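## Task

Shake or nudge the feeder tray so that the clear vial ends up containing between 12 and 14 tablets, with no tablet spilled. When finished, the tray must be resting against its stop and the vial must stand upright directly on the table, with nothing held by the robot keeping it there. Open the grippers and move the arms away at the end.

## Robot and tools

ROBOT. Two six-joint arms, left_arm and right_arm, each ending in a two-finger parallel gripper. The names are labels only and do not refer to sides of any picture. A loose object may occasionally get a short outside shove. Nothing may be knocked or placed off the table.

FRAME. Every pose in a result uses one common scene frame. The origin sits on the tabletop midway between the arms, +z is up, +x extends out over the table, and left_arm is on the +y side. Positions are in metres and orientations are quaternions in w,x,y,z order. The printed hand position can be somewhat wrong, more so at long reach. end_effector_position is the spot between the pads when closed. Fingertips stick out about 33 mm past it when closed and 9 mm when fully open. The fingers point along the gripper's +z axis and move apart along its y axis.

TOOL execute_actions. Arguments: actions (a list holding zero or one entry) and optional pictures (boolean; pictures come by default). An empty list only reports the current state. An entry with rows (1 to 15 rows) plus optional steps (1 to 15, default 15) is a motion: each row is applied for one control step of 1/30 s, and the final row repeats when steps outnumber rows. An entry holding only steps (up to 300) is a wait that sends nothing; it is counted from the previous result, and reply time counts toward it. A refused call sends nothing at all.

ROW LAYOUT. Each row is one flat list of exactly 18 numbers covering both arms, even when only one moves. First left_arm: six absolute joint target angles in radians in the order waist, shoulder, elbow, forearm roll, wrist pitch, wrist roll, then gripper position, force_limit, speed (each in -1 to 1). Then the same nine numbers for right_arm. Joint values are goal angles, not offsets, on the same scale as the printed Joint positions. Stated ranges: waist -3.491 to 3.491, shoulder -3.140 to 3.140, elbow -1.187 to 4.328, forearm roll -3.316 to 3.316, wrist pitch -3.140 to 3.140, wrist roll -3.927 to 3.927. A target more than 0.010 rad outside a range, and farther out than the current angle, gets the call refused. True ends may differ by up to 0.010 rad; asking past the true end clamps the joint there and a "joint sent to its limit" line appears (possibly referring to an earlier action). No such line does not prove there is more room.

MOTION LIMITS. Target speed is capped at 2.62 rad/s (waist, shoulder), 3.14 (elbow) and 3.93 (the three wrist joints), with 0.5 s to accelerate; an arm's joints are slowed together so they arrive at once. Each target is kept within a lead of its measured angle: 0.805 rad for waist and shoulder, 0.966 for elbow, 1.21 for the wrist joints. If the targets would carry the gripper over 70 mm from where it is, they are scaled back. Far moves therefore need several calls. Between calls, the arms keep heading for the last row sent until everything nearly stops or some step is HELD.

GRIPPER NUMBERS. position: +1 fully open (140 mm gap), pads touch near -0.8, -1 closes until blocked. force_limit: about 14 N at -1, 60 N at 0, 107 N at +1 (for parts up to 40 mm wide). speed: gap changes about 30 mm/s at -1, 140 at 0, 250 at +1. To leave a gripper unchanged, resend its previous three numbers; a 0 is a real command. Closing pushes the fingertips roughly 24 mm farther from the arm, so keep that clearance over surfaces. object_status: 0 moving, 1 blocked while opening, 2 blocked while closing (a grip; check for it after sending -1), 3 at the target or pads met (a thin item may still be held). Stopped fingers stay put until the position number changes by at least 0.01 or the object yields or is lost. To squeeze harder while at 2, raise force_limit and toggle position between -1 and -0.98. position_measured is in counts (3 open, 230 pads together), not linear in mm.

RESULT LINES. A state line gives each arm's gripper position and quaternion. Joint positions and Joint velocities list one block per arm in column order (rad, rad/s). Flange force is the estimated outside force on the gripper, noisy (worst after sudden stops), including held weight; "no reading" means no estimate. "joint command not followed" means a clearance check altered or blocked joint targets on some steps; the rest of the row still ran. HELD marks steps whose row was not sent. MOTOR HOT warns of heating; an OVER-TEMPERATURE FAULT brakes that arm until it cools.

TOOL zoom_image. Arguments: camera (cam_high, cam_low, cam_left_wrist or cam_right_wrist) and region [x0, y0, x1, y1] in pixels, origin at the top-left, no larger than 504 by 504. It magnifies that camera's latest image. All four cameras give 504x504 images.

TOOL finished_scene. Argument scene (1 or 2). Answering without any tool call ends all remaining scenes.

AVOID. If contact torque on a joint reaches its load limit (142 N m for waist, shoulder and elbow; 35.6 N m for the three wrist joints, held weight included), that arm halts for 10 s and the rest of the call is dropped. An outside force of 150 N on the arm, tool or load does the same. Do not let the arms collide or press on each other. Avoid slamming, dropping, hard pushes, spilling tablets and tipping the vial. Finish with the tray back at its stop, the vial upright on the table unsupported, grippers open and both arms withdrawn.

Each tool is called as name([rows], argument=value, ...), one row to a line, values as JSON.

## Session

I'll start by looking at the scene.

execute_actions(actions=[])

Scene clock: 0.00 s of 4800.00 s.
left_arm: end_effector_position=(+0.3380, -0.2302, +0.2857) position_measured=3 object_status=3 end_effector_quat_wxyz=(-0.388, +0.519, -0.462, +0.605) | right_arm: end_effector_position=(+0.4959, -0.5214, +0.2719) position_measured=3 object_status=3 end_effector_quat_wxyz=(-0.001, +0.995, -0.104, +0.000)
Joint positions: left_arm=[-1.646  0.431  0.039 -1.661 -1.441  2.245] | right_arm=[ 0.261  0.132  0.219 -0.002 -1.657  1.308]
Joint velocities: left_arm=[-0.     0.     0.    -0.    -0.001  0.   ] | right_arm=[-0.001  0.    -0.     0.    -0.    -0.   ]
Flange force (N, the push that the arm receives, along the gripper's own x y z axes): no reading

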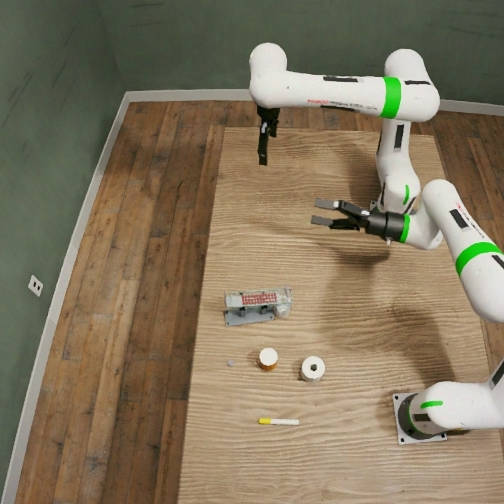

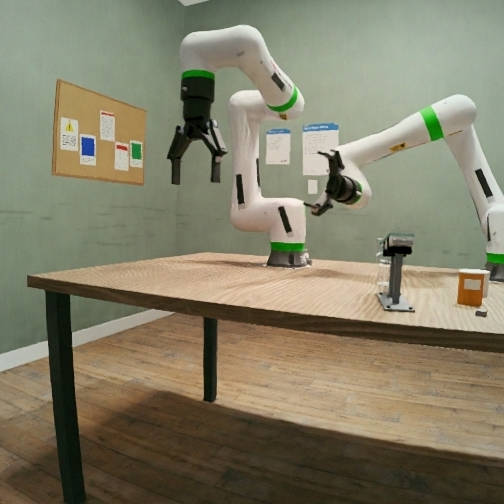

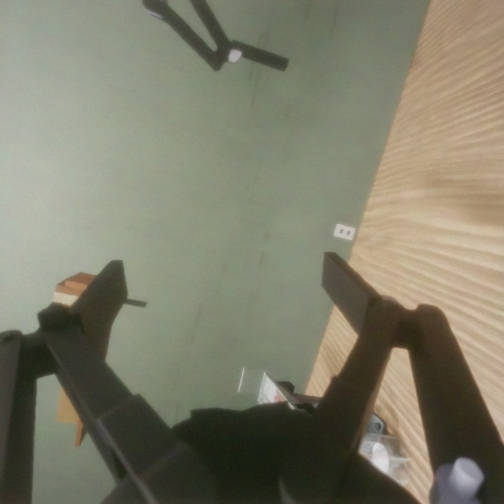

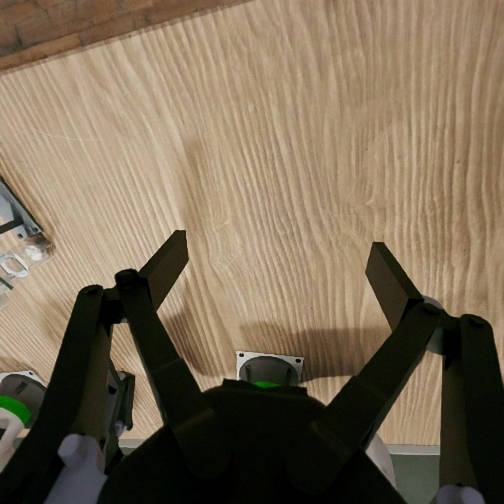

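zoom_image(camera="cam_high", region=[200, 260, 340, 400])

zoom_image(camera="cam_low", region=[340, 210, 504, 330])

zoom_image(camera="cam_low", region=[255, 115, 345, 205])

Region (200, 260, 340, 400) of cam_high's 504x504 image, scaled by 3.600, with more detail than that image has.

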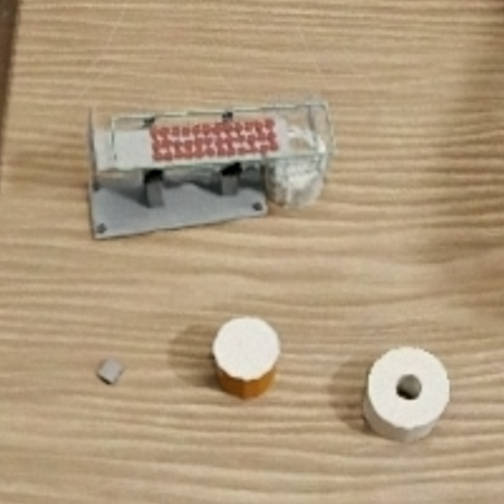

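Region (340, 210, 504, 330) of cam_low's 504x504 image, scaled by 3.073, with more detail than that image has; it fills the top 369 rows of this view, and the rest is white.

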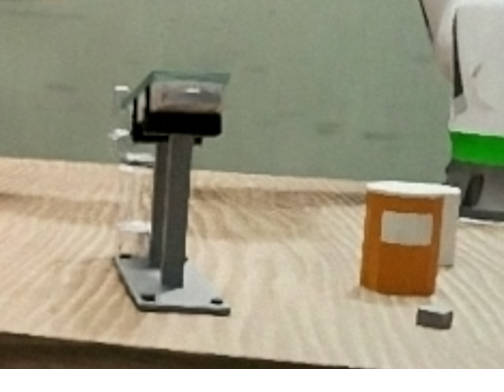

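Region (255, 115, 345, 205) of cam_low's 504x504 image, scaled by 5.600, with more detail than that image has.

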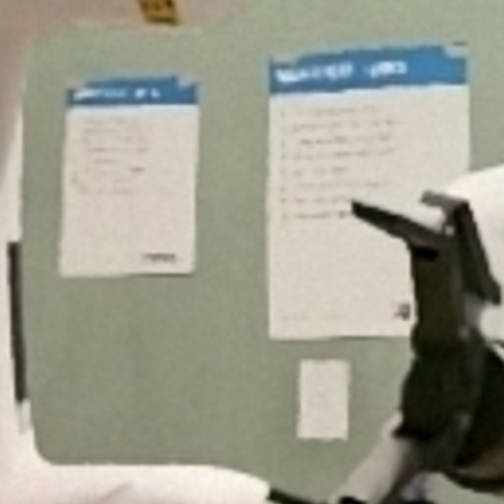

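execute_actions([
  {"rows": [[-0.446, 0.51, 0.778, 0.0, -1.839, 0.373, 1, 0, 0, 0.261, 0.132, 0.219, -0.002, -1.657, 1.308, 1, 0, 0]], "steps": 15},
], pictures=false)

execute_actions([
  {"steps": 60},
])

Scene clock: 55.00 s of 4800.00 s.
left_arm: end_effector_position=(+0.4210, -0.0869, +0.2223) position_measured=3 object_status=3 end_effector_quat_wxyz=(-0.455, +0.712, -0.462, +0.268) | right_arm: end_effector_position=(+0.4960, -0.5214, +0.2720) position_measured=3 object_status=3 end_effector_quat_wxyz=(-0.001, +0.995, -0.104, +0.000)
Joint positions: left_arm=[-1.275  0.462  0.329 -1.105 -1.597  1.689] | right_arm=[ 0.261  0.132  0.219 -0.002 -1.657  1.308]
Joint velocities: left_arm=[ 1.374  0.098  0.891  2.055 -0.477 -2.053] | right_arm=[-0.     0.001 -0.    -0.001  0.001  0.001]
Flange force (N, the push that the arm receives, along the gripper's own x y z axes): left_arm=[-10.8 14.2 -11.7] | right_arm=[7.7 -2.7 -2.3]
Steps of this call (steps 1 to 90: nothing new was sent; then 51.50 s passed at rest; steps 91 to 105: all 15 steps of this action). Readings (joint positions | what the end effector reports):
91: left_arm=[-1.646 0.431 0.039 -1.661 -1.441 2.245] | right_arm=[0.261 0.132 0.219 -0.002 -1.657 1.308] | left_arm position_measured=3 object_status=3 | right_arm position_measured=3 object_status=3
92: left_arm=[-1.644 0.431 0.041 -1.658 -1.442 2.242] | right_arm=[0.261 0.132 0.219 -0.002 -1.657 1.308] | left_arm position_measured=3 object_status=3 | right_arm position_measured=3 object_status=3
94: left_arm=[-1.623 0.433 0.060 -1.626 -1.452 2.211] | right_arm=[0.261 0.132 0.219 -0.002 -1.657 1.308] | left_arm position_measured=3 object_status=3 | right_arm position_measured=3 object_status=3
98: left_arm=[-1.521 0.442 0.150 -1.475 -1.501 2.059] | right_arm=[0.261 0.132 0.219 -0.002 -1.657 1.308] | left_arm position_measured=3 object_status=3 | right_arm position_measured=3 object_status=3
105: the state above

Scene clock: 57.00 s of 4800.00 s.
left_arm: end_effector_position=(+0.5009, -0.0007, +0.3001) position_measured=3 object_status=3 end_effector_quat_wxyz=(+0.000, +0.707, -0.708, -0.000) | right_arm: end_effector_position=(+0.4960, -0.5214, +0.2720) position_measured=3 object_status=3 end_effector_quat_wxyz=(-0.001, +0.995, -0.104, +0.000)
Joint positions: left_arm=[-0.446  0.51   0.778 -0.    -1.839  0.373] | right_arm=[ 0.261  0.132  0.219 -0.002 -1.657  1.308]
Joint velocities: left_arm=[ 0.    -0.    -0.     0.001  0.001 -0.   ] | right_arm=[-0.001  0.     0.     0.    -0.001 -0.001]
Flange force (N, the push that the arm receives, along the gripper's own x y z axes): left_arm=[-17.0 22.6 17.6] | right_arm=[6.7 -2.3 -1.6]
Steps of this call (steps 1 to 45: the robot went on to your last target; steps 46 to 60: nothing new was sent). Readings (joint positions | what the end effector reports):
1: left_arm=[-1.226 0.465 0.360 -1.030 -1.614 1.615] | right_arm=[0.261 0.132 0.219 -0.002 -1.657 1.308] | left_arm position_measured=3 object_status=3 | right_arm position_measured=3 object_status=3
2: left_arm=[-1.170 0.469 0.395 -0.948 -1.633 1.532] | right_arm=[0.261 0.132 0.219 -0.002 -1.657 1.308] | left_arm position_measured=3 object_status=3 | right_arm position_measured=3 object_status=3
4: left_arm=[-1.053 0.476 0.459 -0.793 -1.667 1.352] | right_arm=[0.261 0.132 0.219 -0.002 -1.657 1.308] | left_arm position_measured=3 object_status=3 | right_arm position_measured=3 object_status=3
8: left_arm=[-0.842 0.488 0.570 -0.517 -1.727 1.011] | right_arm=[0.261 0.132 0.219 -0.002 -1.657 1.308] | left_arm position_measured=3 object_status=3 | right_arm position_measured=3 object_status=3
60: the state above
All arms were judged still, so your last target was given up. Only a new action makes them travel on or press farther. Fingers that are still opening or closing keep moving.

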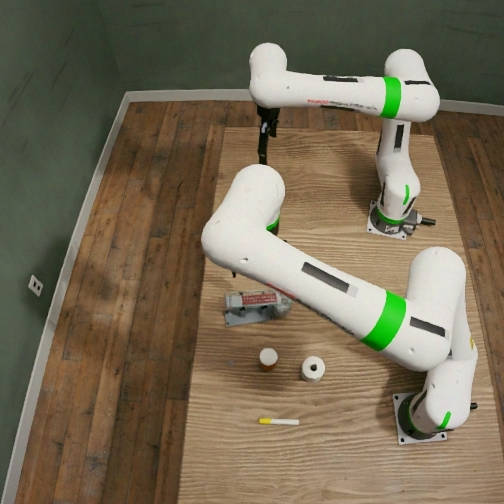

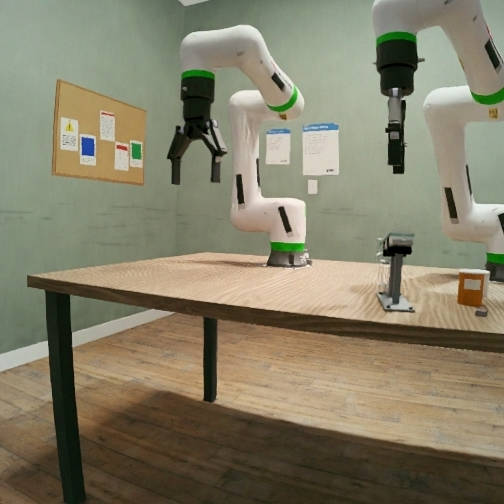

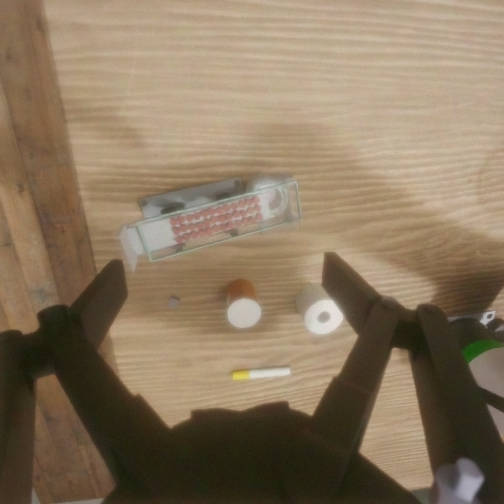

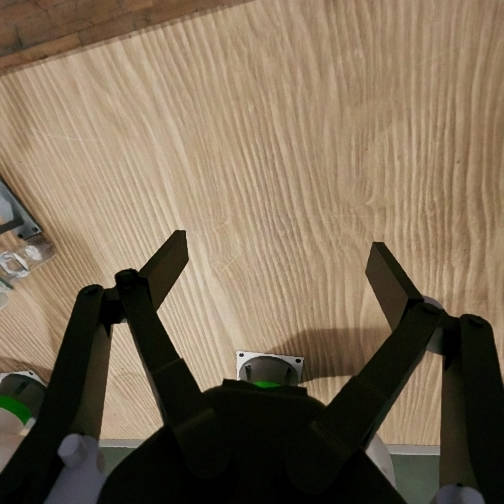

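zoom_image(camera="cam_left_wrist", region=[110, 130, 320, 290])

Region (110, 130, 320, 290) of cam_left_wrist's 504x504 image, scaled by 2.400, with more detail than that image has; it fills the top 384 rows of this view, and the rest is white.

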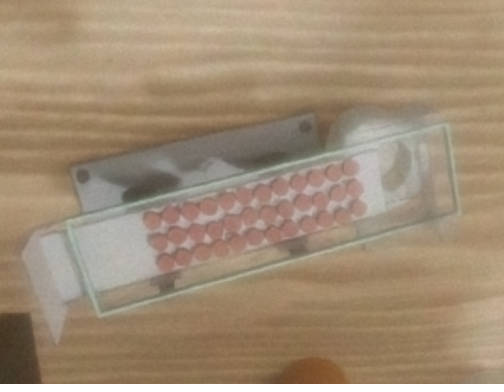

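execute_actions([
  {"rows": [[-0.3176, 0.7617, 1.0335, 0.0, -1.8426, 0.2446, 1, 0, 0, 1.161, -0.442, -0.857, 0.0, -0.370, -1.571, 1, 0, 0]], "steps": 15},
], pictures=false)

execute_actions([
  {"steps": 75},
])

Scene clock: 91.07 s of 4800.00 s.
left_arm: end_effector_position=(+0.6203, +0.0491, +0.2406) position_measured=3 object_status=3 end_effector_quat_wxyz=(+0.000, +0.707, -0.708, -0.000) | right_arm: end_effector_position=(+0.5194, -0.3649, +0.2175) position_measured=3 object_status=3 end_effector_quat_wxyz=(-0.073, +0.972, -0.191, +0.117)
Joint positions: left_arm=[-0.318  0.761  1.032 -0.    -1.843  0.245] | right_arm=[ 0.565 -0.067 -0.145 -0.002 -1.216  0.824]
Joint velocities: left_arm=[ 0.031  0.061  0.064 -0.    -0.001 -0.031] | right_arm=[ 0.74  -0.467 -0.885  0.002  1.047 -1.379]
Flange force (N, the push that the arm receives, along the gripper's own x y z axes): left_arm=no reading | right_arm=[5.3 -10.7 2.4]
Steps of this call (steps 1 to 90: nothing new was sent; then 30.57 s passed at rest; steps 91 to 105: all 15 steps of this action). Readings (joint positions | what the end effector reports):
91: left_arm=[-0.446 0.510 0.778 0.000 -1.839 0.373] | right_arm=[0.261 0.132 0.219 -0.002 -1.657 1.308] | left_arm position_measured=3 object_status=3 | right_arm position_measured=3 object_status=3
92: left_arm=[-0.445 0.511 0.780 0.000 -1.839 0.372] | right_arm=[0.263 0.131 0.217 -0.002 -1.654 1.306] | left_arm position_measured=3 object_status=3 | right_arm position_measured=3 object_status=3
94: left_arm=[-0.434 0.532 0.802 0.000 -1.839 0.361] | right_arm=[0.284 0.116 0.192 -0.002 -1.623 1.274] | left_arm position_measured=3 object_status=3 | right_arm position_measured=3 object_status=3
98: left_arm=[-0.384 0.631 0.900 -0.000 -1.841 0.312] | right_arm=[0.383 0.048 0.073 -0.002 -1.475 1.125] | left_arm position_measured=3 object_status=3 | right_arm position_measured=3 object_status=3
105: the state above

Scene clock: 93.57 s of 4800.00 s.
left_arm: end_effector_position=(+0.6208, +0.0493, +0.2406) position_measured=3 object_status=3 end_effector_quat_wxyz=(-0.000, +0.707, -0.708, +0.000) | right_arm: end_effector_position=(+0.3847, -0.1100, +0.1302) position_measured=3 object_status=3 end_effector_quat_wxyz=(+0.340, -0.424, +0.821, +0.176)
Joint positions: left_arm=[-0.318  0.762  1.034  0.    -1.843  0.245] | right_arm=[ 1.161 -0.442 -0.857  0.    -0.37  -1.571]
Joint velocities: left_arm=[ 0.     0.001  0.     0.    -0.001  0.   ] | right_arm=[ 0.001  0.     0.     0.     0.001 -0.001]
Flange force (N, the push that the arm receives, along the gripper's own x y z axes): no reading
Steps of this call (steps 1 to 60: the robot went on to your last target; steps 61 to 75: nothing new was sent). Readings (joint positions | what the end effector reports):
1: left_arm=[-0.318 0.762 1.033 -0.000 -1.843 0.245] | right_arm=[0.590 -0.082 -0.174 -0.002 -1.181 0.777] | left_arm position_measured=3 object_status=3 | right_arm position_measured=3 object_status=3
2: left_arm=[-0.318 0.762 1.034 -0.000 -1.843 0.245] | right_arm=[0.614 -0.098 -0.204 -0.002 -1.146 0.728] | left_arm position_measured=3 object_status=3 | right_arm position_measured=3 object_status=3
4: left_arm=[-0.318 0.762 1.034 -0.000 -1.843 0.245] | right_arm=[0.663 -0.128 -0.262 -0.001 -1.077 0.625] | left_arm position_measured=3 object_status=3 | right_arm position_measured=3 object_status=3
8: left_arm=[-0.318 0.762 1.034 -0.000 -1.843 0.245] | right_arm=[0.755 -0.187 -0.372 -0.001 -0.946 0.398] | left_arm position_measured=3 object_status=3 | right_arm position_measured=3 object_status=3
75: the state above
All arms were judged still, so your last target was given up. Only a new action makes them travel on or press farther. Fingers that are still opening or closing keep moving.

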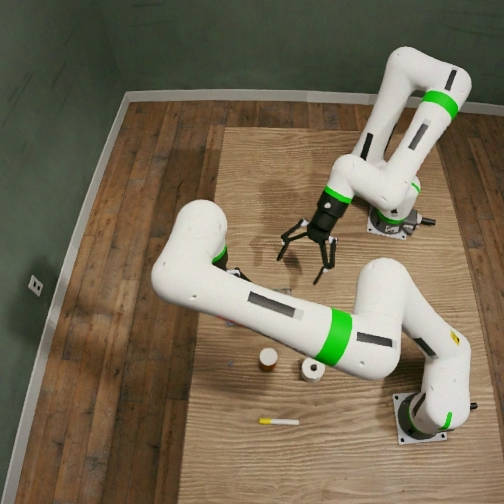

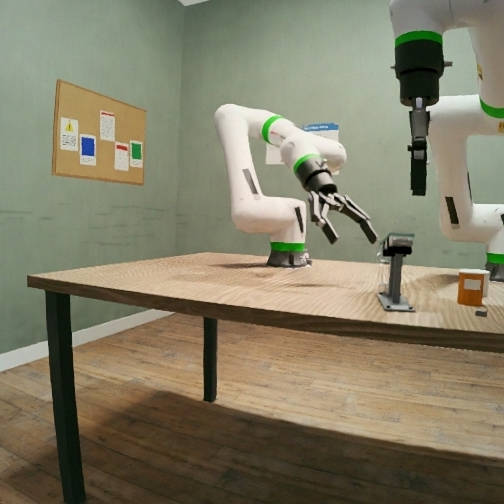

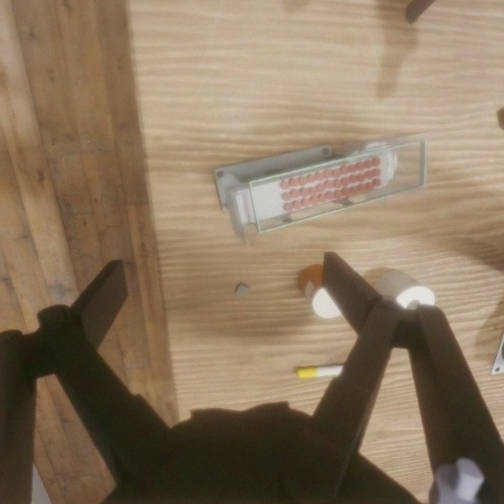

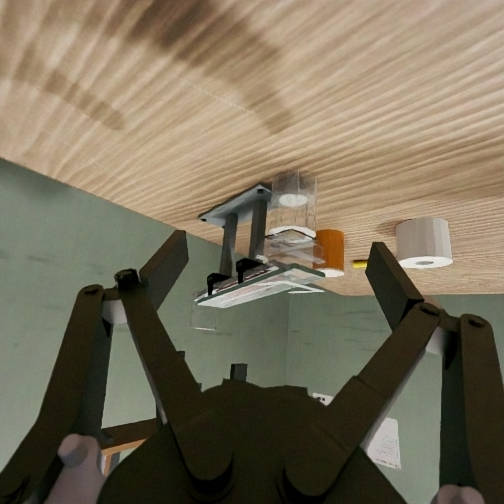

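zoom_image(camera="cam_right_wrist", region=[180, 160, 350, 340])

zoom_image(camera="cam_left_wrist", region=[200, 120, 440, 260])

Region (180, 160, 350, 340) of cam_right_wrist's 504x504 image, scaled by 2.800, with more detail than that image has.

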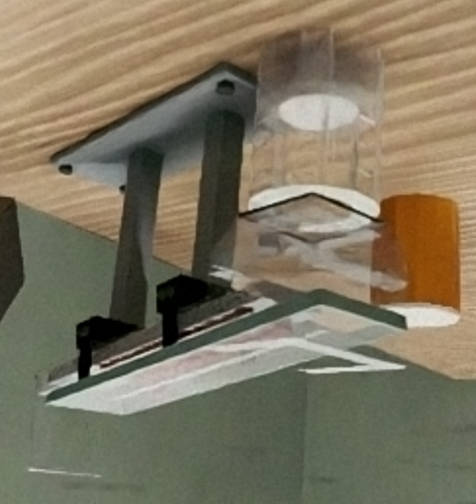

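Region (200, 120, 440, 260) of cam_left_wrist's 504x504 image, scaled by 2.100, with more detail than that image has; it fills the top 294 rows of this view, and the rest is white.

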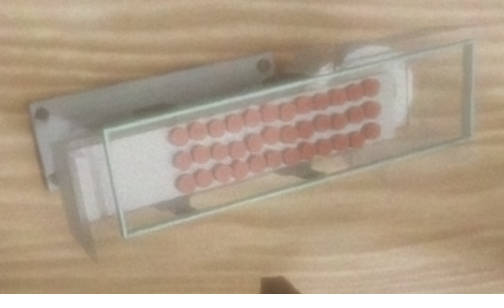

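zoom_image(camera="cam_right_wrist", region=[245, 160, 335, 280])

Region (245, 160, 335, 280) of cam_right_wrist's 504x504 image, scaled by 4.200, with more detail than that image has; it fills the left 378 columns of this view, and the rest is white.

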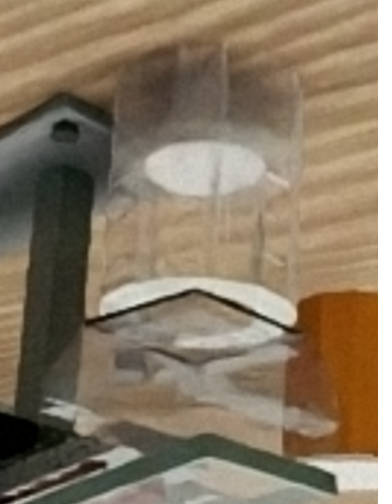

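execute_actions([
  {"rows": [[-0.3356, 0.805, 1.0347, 0.0, -1.8005, 0.4826, -0.2, 0, 0, 1.161, -0.442, -0.857, 0.0, -0.370, -1.571, 1, 0, 0]], "steps": 15},
], pictures=false)

execute_actions([
  {"steps": 30},
])

Scene clock: 149.60 s of 4800.00 s.
left_arm: end_effector_position=(+0.6318, +0.0333, +0.2106) position_measured=103 object_status=0 end_effector_quat_wxyz=(+0.000, +0.780, -0.626, +0.000) | right_arm: end_effector_position=(+0.3847, -0.1100, +0.1302) position_measured=3 object_status=3 end_effector_quat_wxyz=(+0.340, -0.424, +0.821, +0.176)
Joint positions: left_arm=[-0.336  0.805  1.035  0.    -1.801  0.483] | right_arm=[ 1.161 -0.442 -0.857  0.    -0.37  -1.571]
Joint velocities: left_arm=[-0.    -0.     0.    -0.     0.001  0.   ] | right_arm=[-0.    -0.001 -0.    -0.    -0.001  0.001]
Flange force (N, the push that the arm receives, along the gripper's own x y z axes): no reading
Steps of this call (steps 1 to 90: nothing new was sent; then 52.53 s passed at rest; steps 91 to 105: all 15 steps of this action). Readings (joint positions | what the end effector reports):
91: left_arm=[-0.318 0.762 1.033 0.000 -1.843 0.245] | right_arm=[1.161 -0.442 -0.857 0.000 -0.370 -1.571] | left_arm position_measured=3 object_status=0 | right_arm position_measured=3 object_status=3
92: left_arm=[-0.318 0.762 1.033 0.000 -1.842 0.246] | right_arm=[1.161 -0.442 -0.857 -0.000 -0.370 -1.571] | left_arm position_measured=5 object_status=0 | right_arm position_measured=3 object_status=3
94: left_arm=[-0.320 0.768 1.033 0.000 -1.836 0.278] | right_arm=[1.161 -0.442 -0.857 -0.000 -0.370 -1.571] | left_arm position_measured=20 object_status=0 | right_arm position_measured=3 object_status=3
98: left_arm=[-0.331 0.795 1.034 0.000 -1.811 0.423] | right_arm=[1.161 -0.442 -0.857 0.000 -0.370 -1.571] | left_arm position_measured=50 object_status=0 | right_arm position_measured=3 object_status=3
105: the state above

Scene clock: 150.60 s of 4800.00 s.
left_arm: end_effector_position=(+0.6311, +0.0334, +0.2105) position_measured=154 object_status=3 end_effector_quat_wxyz=(+0.000, +0.780, -0.626, -0.001) | right_arm: end_effector_position=(+0.3847, -0.1100, +0.1302) position_measured=3 object_status=3 end_effector_quat_wxyz=(+0.340, -0.424, +0.821, +0.176)
Joint positions: left_arm=[-0.336  0.805  1.035  0.    -1.802  0.483] | right_arm=[ 1.161 -0.442 -0.857 -0.    -0.37  -1.571]
Joint velocities: left_arm=[ 0.    -0.     0.    -0.     0.001  0.   ] | right_arm=[ 0.  0.  0. -0. -0. -0.]
Flange force (N, the push that the arm receives, along the gripper's own x y z axes): no reading
Steps of this call (steps 1 to 15: the robot went on to your last target; steps 16 to 30: nothing new was sent). Readings (joint positions | what the end effector reports):
1: left_arm=[-0.336 0.805 1.035 0.000 -1.801 0.483] | right_arm=[1.161 -0.442 -0.857 -0.000 -0.370 -1.571] | left_arm position_measured=111 object_status=0 | right_arm position_measured=3 object_status=3
2: left_arm=[-0.336 0.805 1.035 0.000 -1.801 0.483] | right_arm=[1.161 -0.442 -0.857 -0.000 -0.370 -1.571] | left_arm position_measured=119 object_status=0 | right_arm position_measured=3 object_status=3
4: left_arm=[-0.336 0.805 1.035 0.000 -1.801 0.483] | right_arm=[1.161 -0.442 -0.857 0.000 -0.370 -1.571] | left_arm position_measured=134 object_status=0 | right_arm position_measured=3 object_status=3
8: left_arm=[-0.336 0.805 1.035 0.001 -1.803 0.483] | right_arm=[1.161 -0.442 -0.857 -0.000 -0.370 -1.571] | left_arm position_measured=154 object_status=0 | right_arm position_measured=3 object_status=3
30: the state above
All arms were judged still, so your last target was given up. Only a new action makes them travel on or press farther. Fingers that are still opening or closing keep moving.

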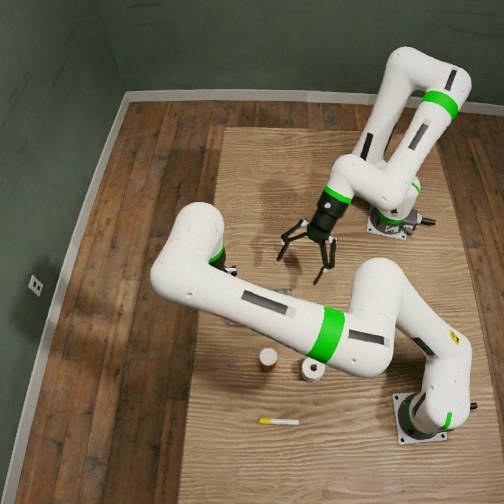

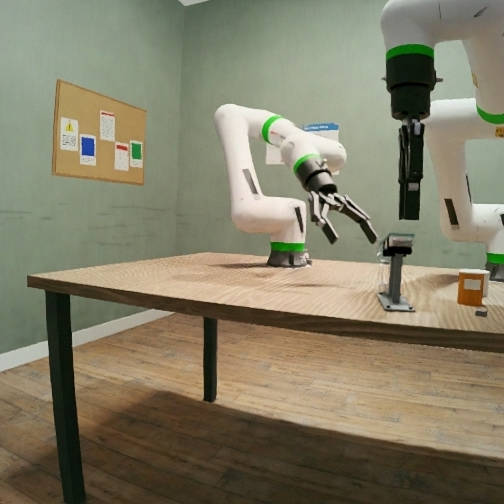

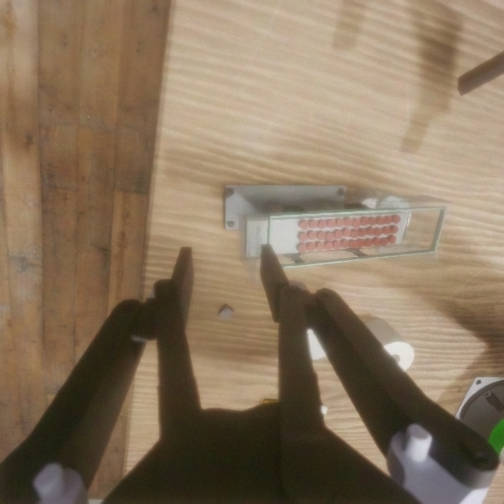

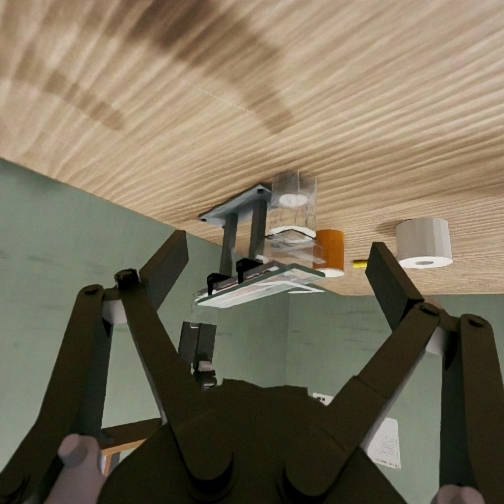

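zoom_image(camera="cam_left_wrist", region=[170, 160, 330, 300])

zoom_image(camera="cam_low", region=[360, 190, 440, 270])

zoom_image(camera="cam_right_wrist", region=[170, 260, 270, 380])

Region (170, 160, 330, 300) of cam_left_wrist's 504x504 image, scaled by 3.150, with more detail than that image has; it fills the top 441 rows of this view, and the rest is white.

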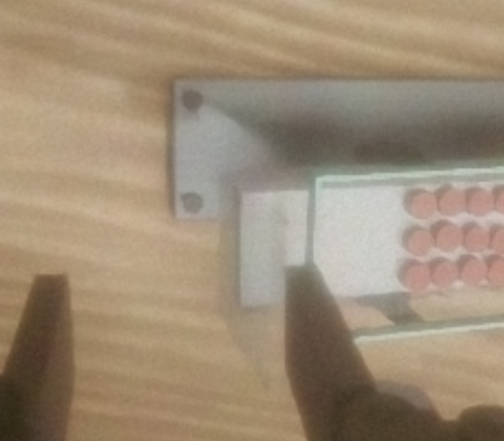

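Region (360, 190, 440, 270) of cam_low's 504x504 image, scaled by 6.300, with more detail than that image has.

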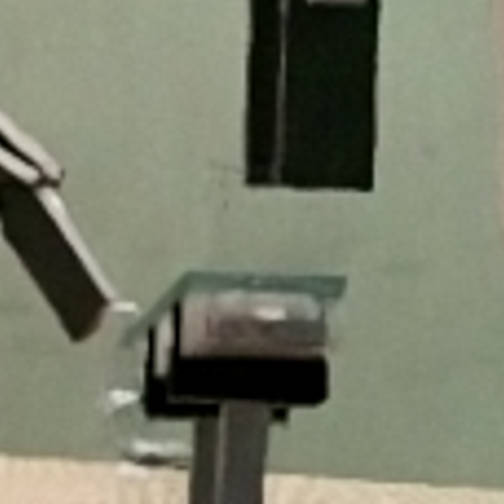

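Region (170, 260, 270, 380) of cam_right_wrist's 504x504 image, scaled by 4.200, with more detail than that image has.

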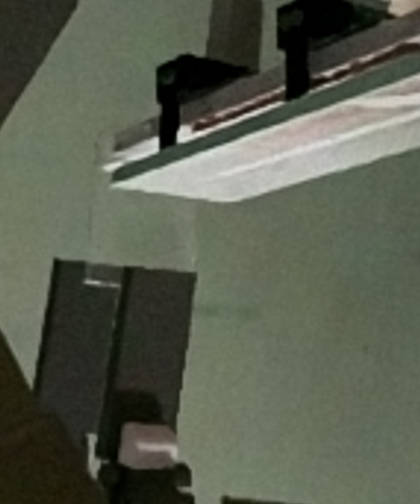

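execute_actions([
  {"rows": [[-0.3566, 0.7593, 0.9335, 0.0, -1.745, 0.5036, -0.2, 0, 0, 1.161, -0.442, -0.857, 0.0, -0.370, -1.571, 1, 0, 0]], "steps": 15},
])

zoom_image(camera="cam_left_wrist", region=[170, 160, 330, 300])

zoom_image(camera="cam_low", region=[360, 190, 440, 270])

Scene clock: 179.80 s of 4800.00 s.
left_arm: end_effector_position=(+0.6172, +0.0219, +0.2004) position_measured=154 object_status=3 end_effector_quat_wxyz=(-0.000, +0.780, -0.626, +0.000) | right_arm: end_effector_position=(+0.3847, -0.1100, +0.1302) position_measured=3 object_status=3 end_effector_quat_wxyz=(+0.340, -0.424, +0.821, +0.176)
Joint positions: left_arm=[-0.357  0.759  0.934 -0.    -1.744  0.504] | right_arm=[ 1.161 -0.442 -0.857 -0.    -0.37  -1.571]
Joint velocities: left_arm=[-0.    -0.002 -0.     0.001  0.    -0.001] | right_arm=[-0.001  0.    -0.    -0.     0.001 -0.001]
Flange force (N, the push that the arm receives, along the gripper's own x y z axes): no reading
Steps of this call (steps 1 to 90: nothing new was sent; then 25.70 s passed at rest; steps 91 to 105: all 15 steps of this action). Readings (joint positions | what the end effector reports):
91: left_arm=[-0.336 0.805 1.035 -0.000 -1.802 0.483] | right_arm=[1.161 -0.442 -0.857 -0.000 -0.370 -1.571] | left_arm position_measured=154 object_status=3 | right_arm position_measured=3 object_status=3
92: left_arm=[-0.336 0.804 1.032 -0.000 -1.802 0.483] | right_arm=[1.161 -0.442 -0.857 -0.000 -0.370 -1.571] | left_arm position_measured=154 object_status=3 | right_arm position_measured=3 object_status=3
94: left_arm=[-0.341 0.792 1.007 -0.001 -1.784 0.488] | right_arm=[1.161 -0.442 -0.857 0.000 -0.370 -1.571] | left_arm position_measured=154 object_status=3 | right_arm position_measured=3 object_status=3
98: left_arm=[-0.356 0.761 0.937 -0.000 -1.745 0.503] | right_arm=[1.161 -0.442 -0.857 -0.000 -0.370 -1.571] | left_arm position_measured=154 object_status=3 | right_arm position_measured=3 object_status=3
105: the state above

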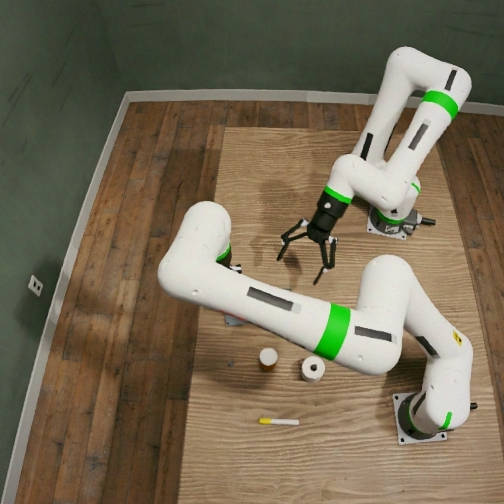

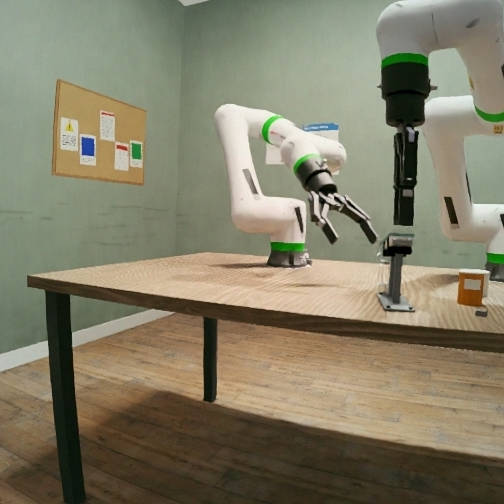

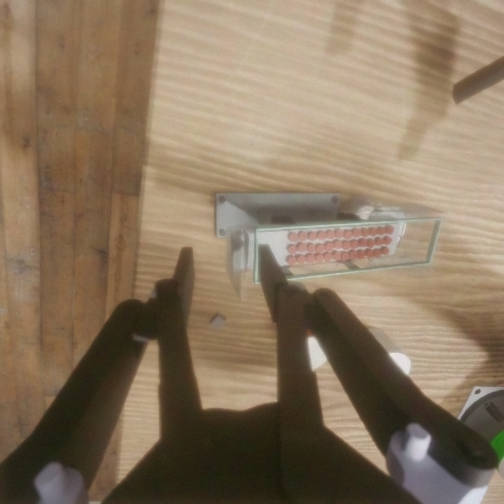

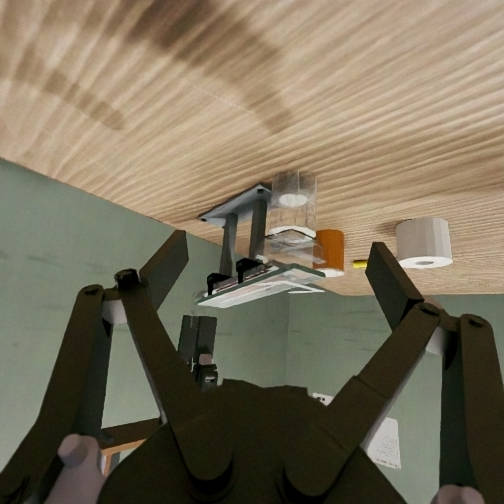

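Region (170, 160, 330, 300) of cam_left_wrist's 504x504 image, scaled by 3.150, with more detail than that image has; it fills the top 441 rows of this view, and the rest is white.

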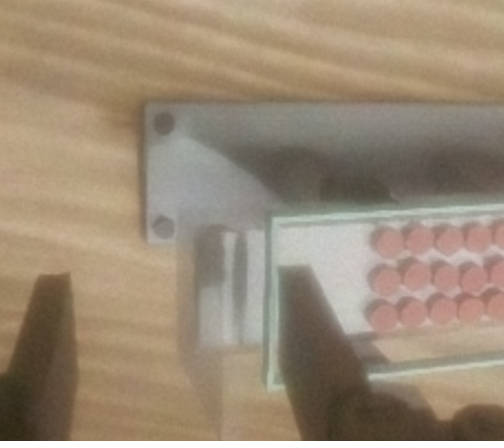

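Region (360, 190, 440, 270) of cam_low's 504x504 image, scaled by 6.300, with more detail than that image has.

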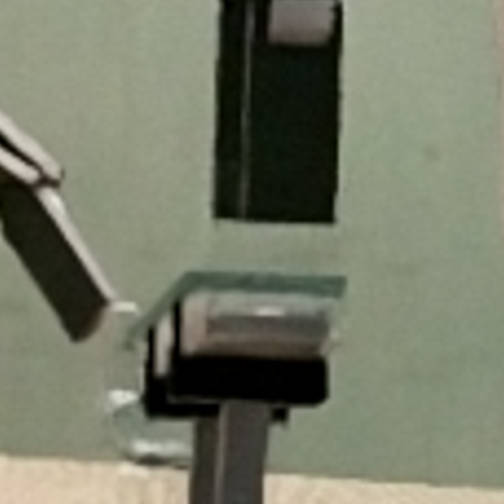

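execute_actions([
  {"rows": [[-0.3617, 0.5059, 0.5079, 0.0, -1.3748, 0.5003, -0.2, 0, 0, 1.161, -0.442, -0.857, 0.0, -0.370, -1.571, 1, 0, 0]], "steps": 15},
], pictures=false)

execute_actions([
  {"steps": 20},
])

zoom_image(camera="cam_left_wrist", region=[170, 160, 330, 300])

zoom_image(camera="cam_low", region=[360, 190, 440, 270])

Scene clock: 225.93 s of 4800.00 s.
left_arm: end_effector_position=(+0.6093, +0.0206, +0.1953) position_measured=154 object_status=3 end_effector_quat_wxyz=(-0.036, +0.774, -0.626, +0.089) | right_arm: end_effector_position=(+0.3847, -0.1100, +0.1302) position_measured=3 object_status=3 end_effector_quat_wxyz=(+0.340, -0.424, +0.821, +0.176)
Joint positions: left_arm=[-0.362  0.513  0.521  0.    -1.386  0.501] | right_arm=[ 1.161 -0.442 -0.857  0.    -0.37  -1.571]
Joint velocities: left_arm=[-0.004 -0.225 -0.381 -0.     0.33  -0.003] | right_arm=[-0.001  0.    -0.001  0.    -0.001  0.001]
Flange force (N, the push that the arm receives, along the gripper's own x y z axes): left_arm=[-25.5 34.7 3.2] | right_arm=no reading
Steps of this call (steps 1 to 15: the robot went on to your last target; steps 16 to 90: nothing new was sent; then 42.63 s passed at rest; steps 91 to 105: all 15 steps of this action). Readings (joint positions | what the end effector reports):
91: left_arm=[-0.357 0.759 0.933 0.000 -1.745 0.504] | right_arm=[1.161 -0.442 -0.857 -0.000 -0.370 -1.571] | left_arm position_measured=154 object_status=3 | right_arm position_measured=3 object_status=3
92: left_arm=[-0.357 0.758 0.931 0.000 -1.744 0.504] | right_arm=[1.161 -0.442 -0.857 0.000 -0.370 -1.571] | left_arm position_measured=154 object_status=3 | right_arm position_measured=3 object_status=3
94: left_arm=[-0.357 0.743 0.906 0.000 -1.722 0.504] | right_arm=[1.161 -0.442 -0.857 -0.000 -0.370 -1.571] | left_arm position_measured=154 object_status=3 | right_arm position_measured=3 object_status=3
98: left_arm=[-0.359 0.663 0.772 0.000 -1.605 0.503] | right_arm=[1.161 -0.442 -0.857 -0.000 -0.370 -1.571] | left_arm position_measured=154 object_status=3 | right_arm position_measured=3 object_status=3
105: the state above

Scene clock: 226.60 s of 4800.00 s.
left_arm: end_effector_position=(+0.6087, +0.0207, +0.1949) position_measured=154 object_status=3 end_effector_quat_wxyz=(-0.038, +0.774, -0.626, +0.091) | right_arm: end_effector_position=(+0.3847, -0.1100, +0.1302) position_measured=3 object_status=3 end_effector_quat_wxyz=(+0.340, -0.424, +0.821, +0.176)
Joint positions: left_arm=[-0.362  0.506  0.508  0.    -1.375  0.5  ] | right_arm=[ 1.161 -0.442 -0.857 -0.    -0.37  -1.571]
Joint velocities: left_arm=[-0.     0.     0.     0.001  0.     0.   ] | right_arm=[-0.001  0.001  0.     0.     0.002  0.001]
Flange force (N, the push that the arm receives, along the gripper's own x y z axes): left_arm=[-10.5 10.1 3.9] | right_arm=no reading
Steps of this call (steps 1 to 20: the robot went on to your last target). Readings (joint positions | what the end effector reports):
1: left_arm=[-0.362 0.508 0.511 0.000 -1.378 0.500] | right_arm=[1.161 -0.442 -0.857 -0.000 -0.370 -1.571] | left_arm position_measured=154 object_status=3 | right_arm position_measured=3 object_status=3
2: left_arm=[-0.362 0.506 0.509 0.000 -1.375 0.500] | right_arm=[1.161 -0.442 -0.857 -0.000 -0.370 -1.571] | left_arm position_measured=154 object_status=3 | right_arm position_measured=3 object_status=3
4: left_arm=[-0.362 0.506 0.508 0.000 -1.375 0.500] | right_arm=[1.161 -0.442 -0.857 -0.000 -0.370 -1.571] | left_arm position_measured=154 object_status=3 | right_arm position_measured=3 object_status=3
8: left_arm=[-0.362 0.506 0.508 0.000 -1.375 0.500] | right_arm=[1.161 -0.442 -0.857 -0.000 -0.370 -1.571] | left_arm position_measured=154 object_status=3 | right_arm position_measured=3 object_status=3
20: the state above

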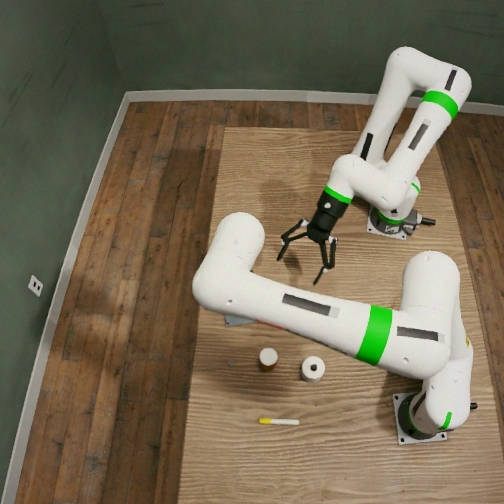

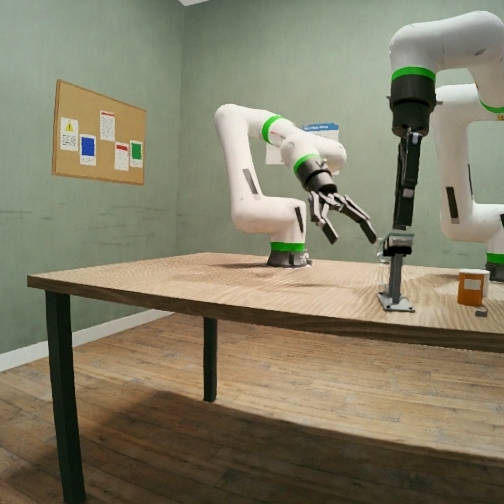

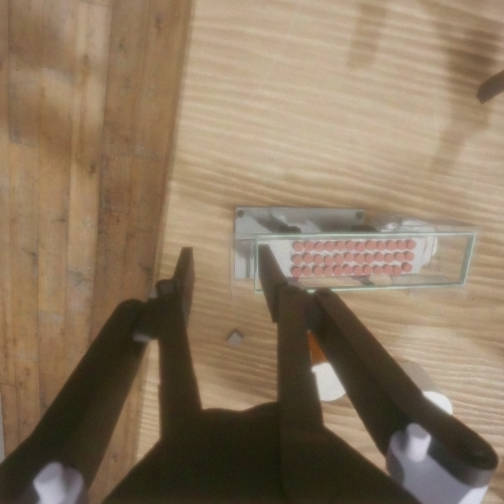

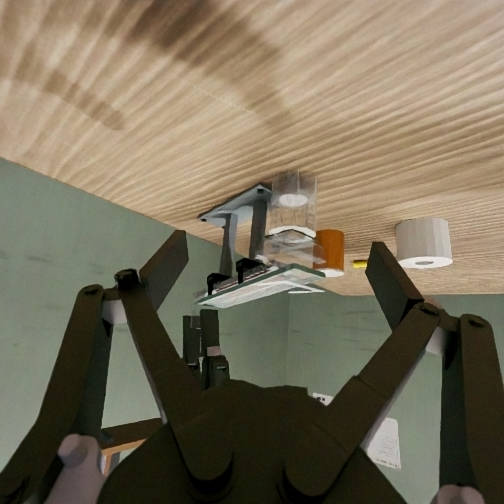

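Region (170, 160, 330, 300) of cam_left_wrist's 504x504 image, scaled by 3.150, with more detail than that image has; it fills the top 441 rows of this view, and the rest is white.

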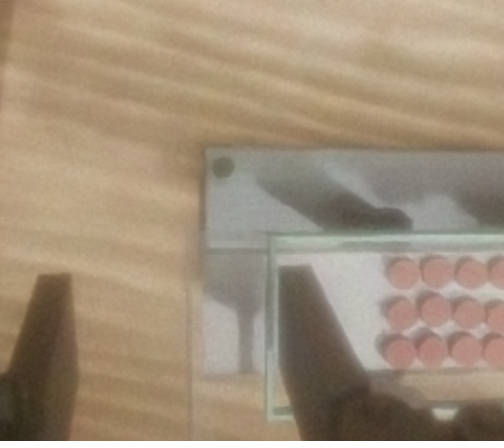

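Region (360, 190, 440, 270) of cam_low's 504x504 image, scaled by 6.300, with more detail than that image has.

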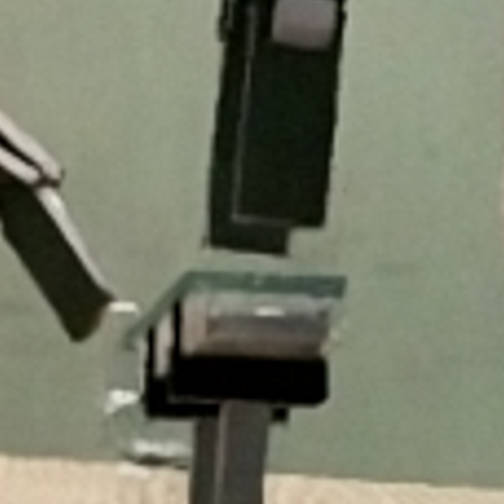

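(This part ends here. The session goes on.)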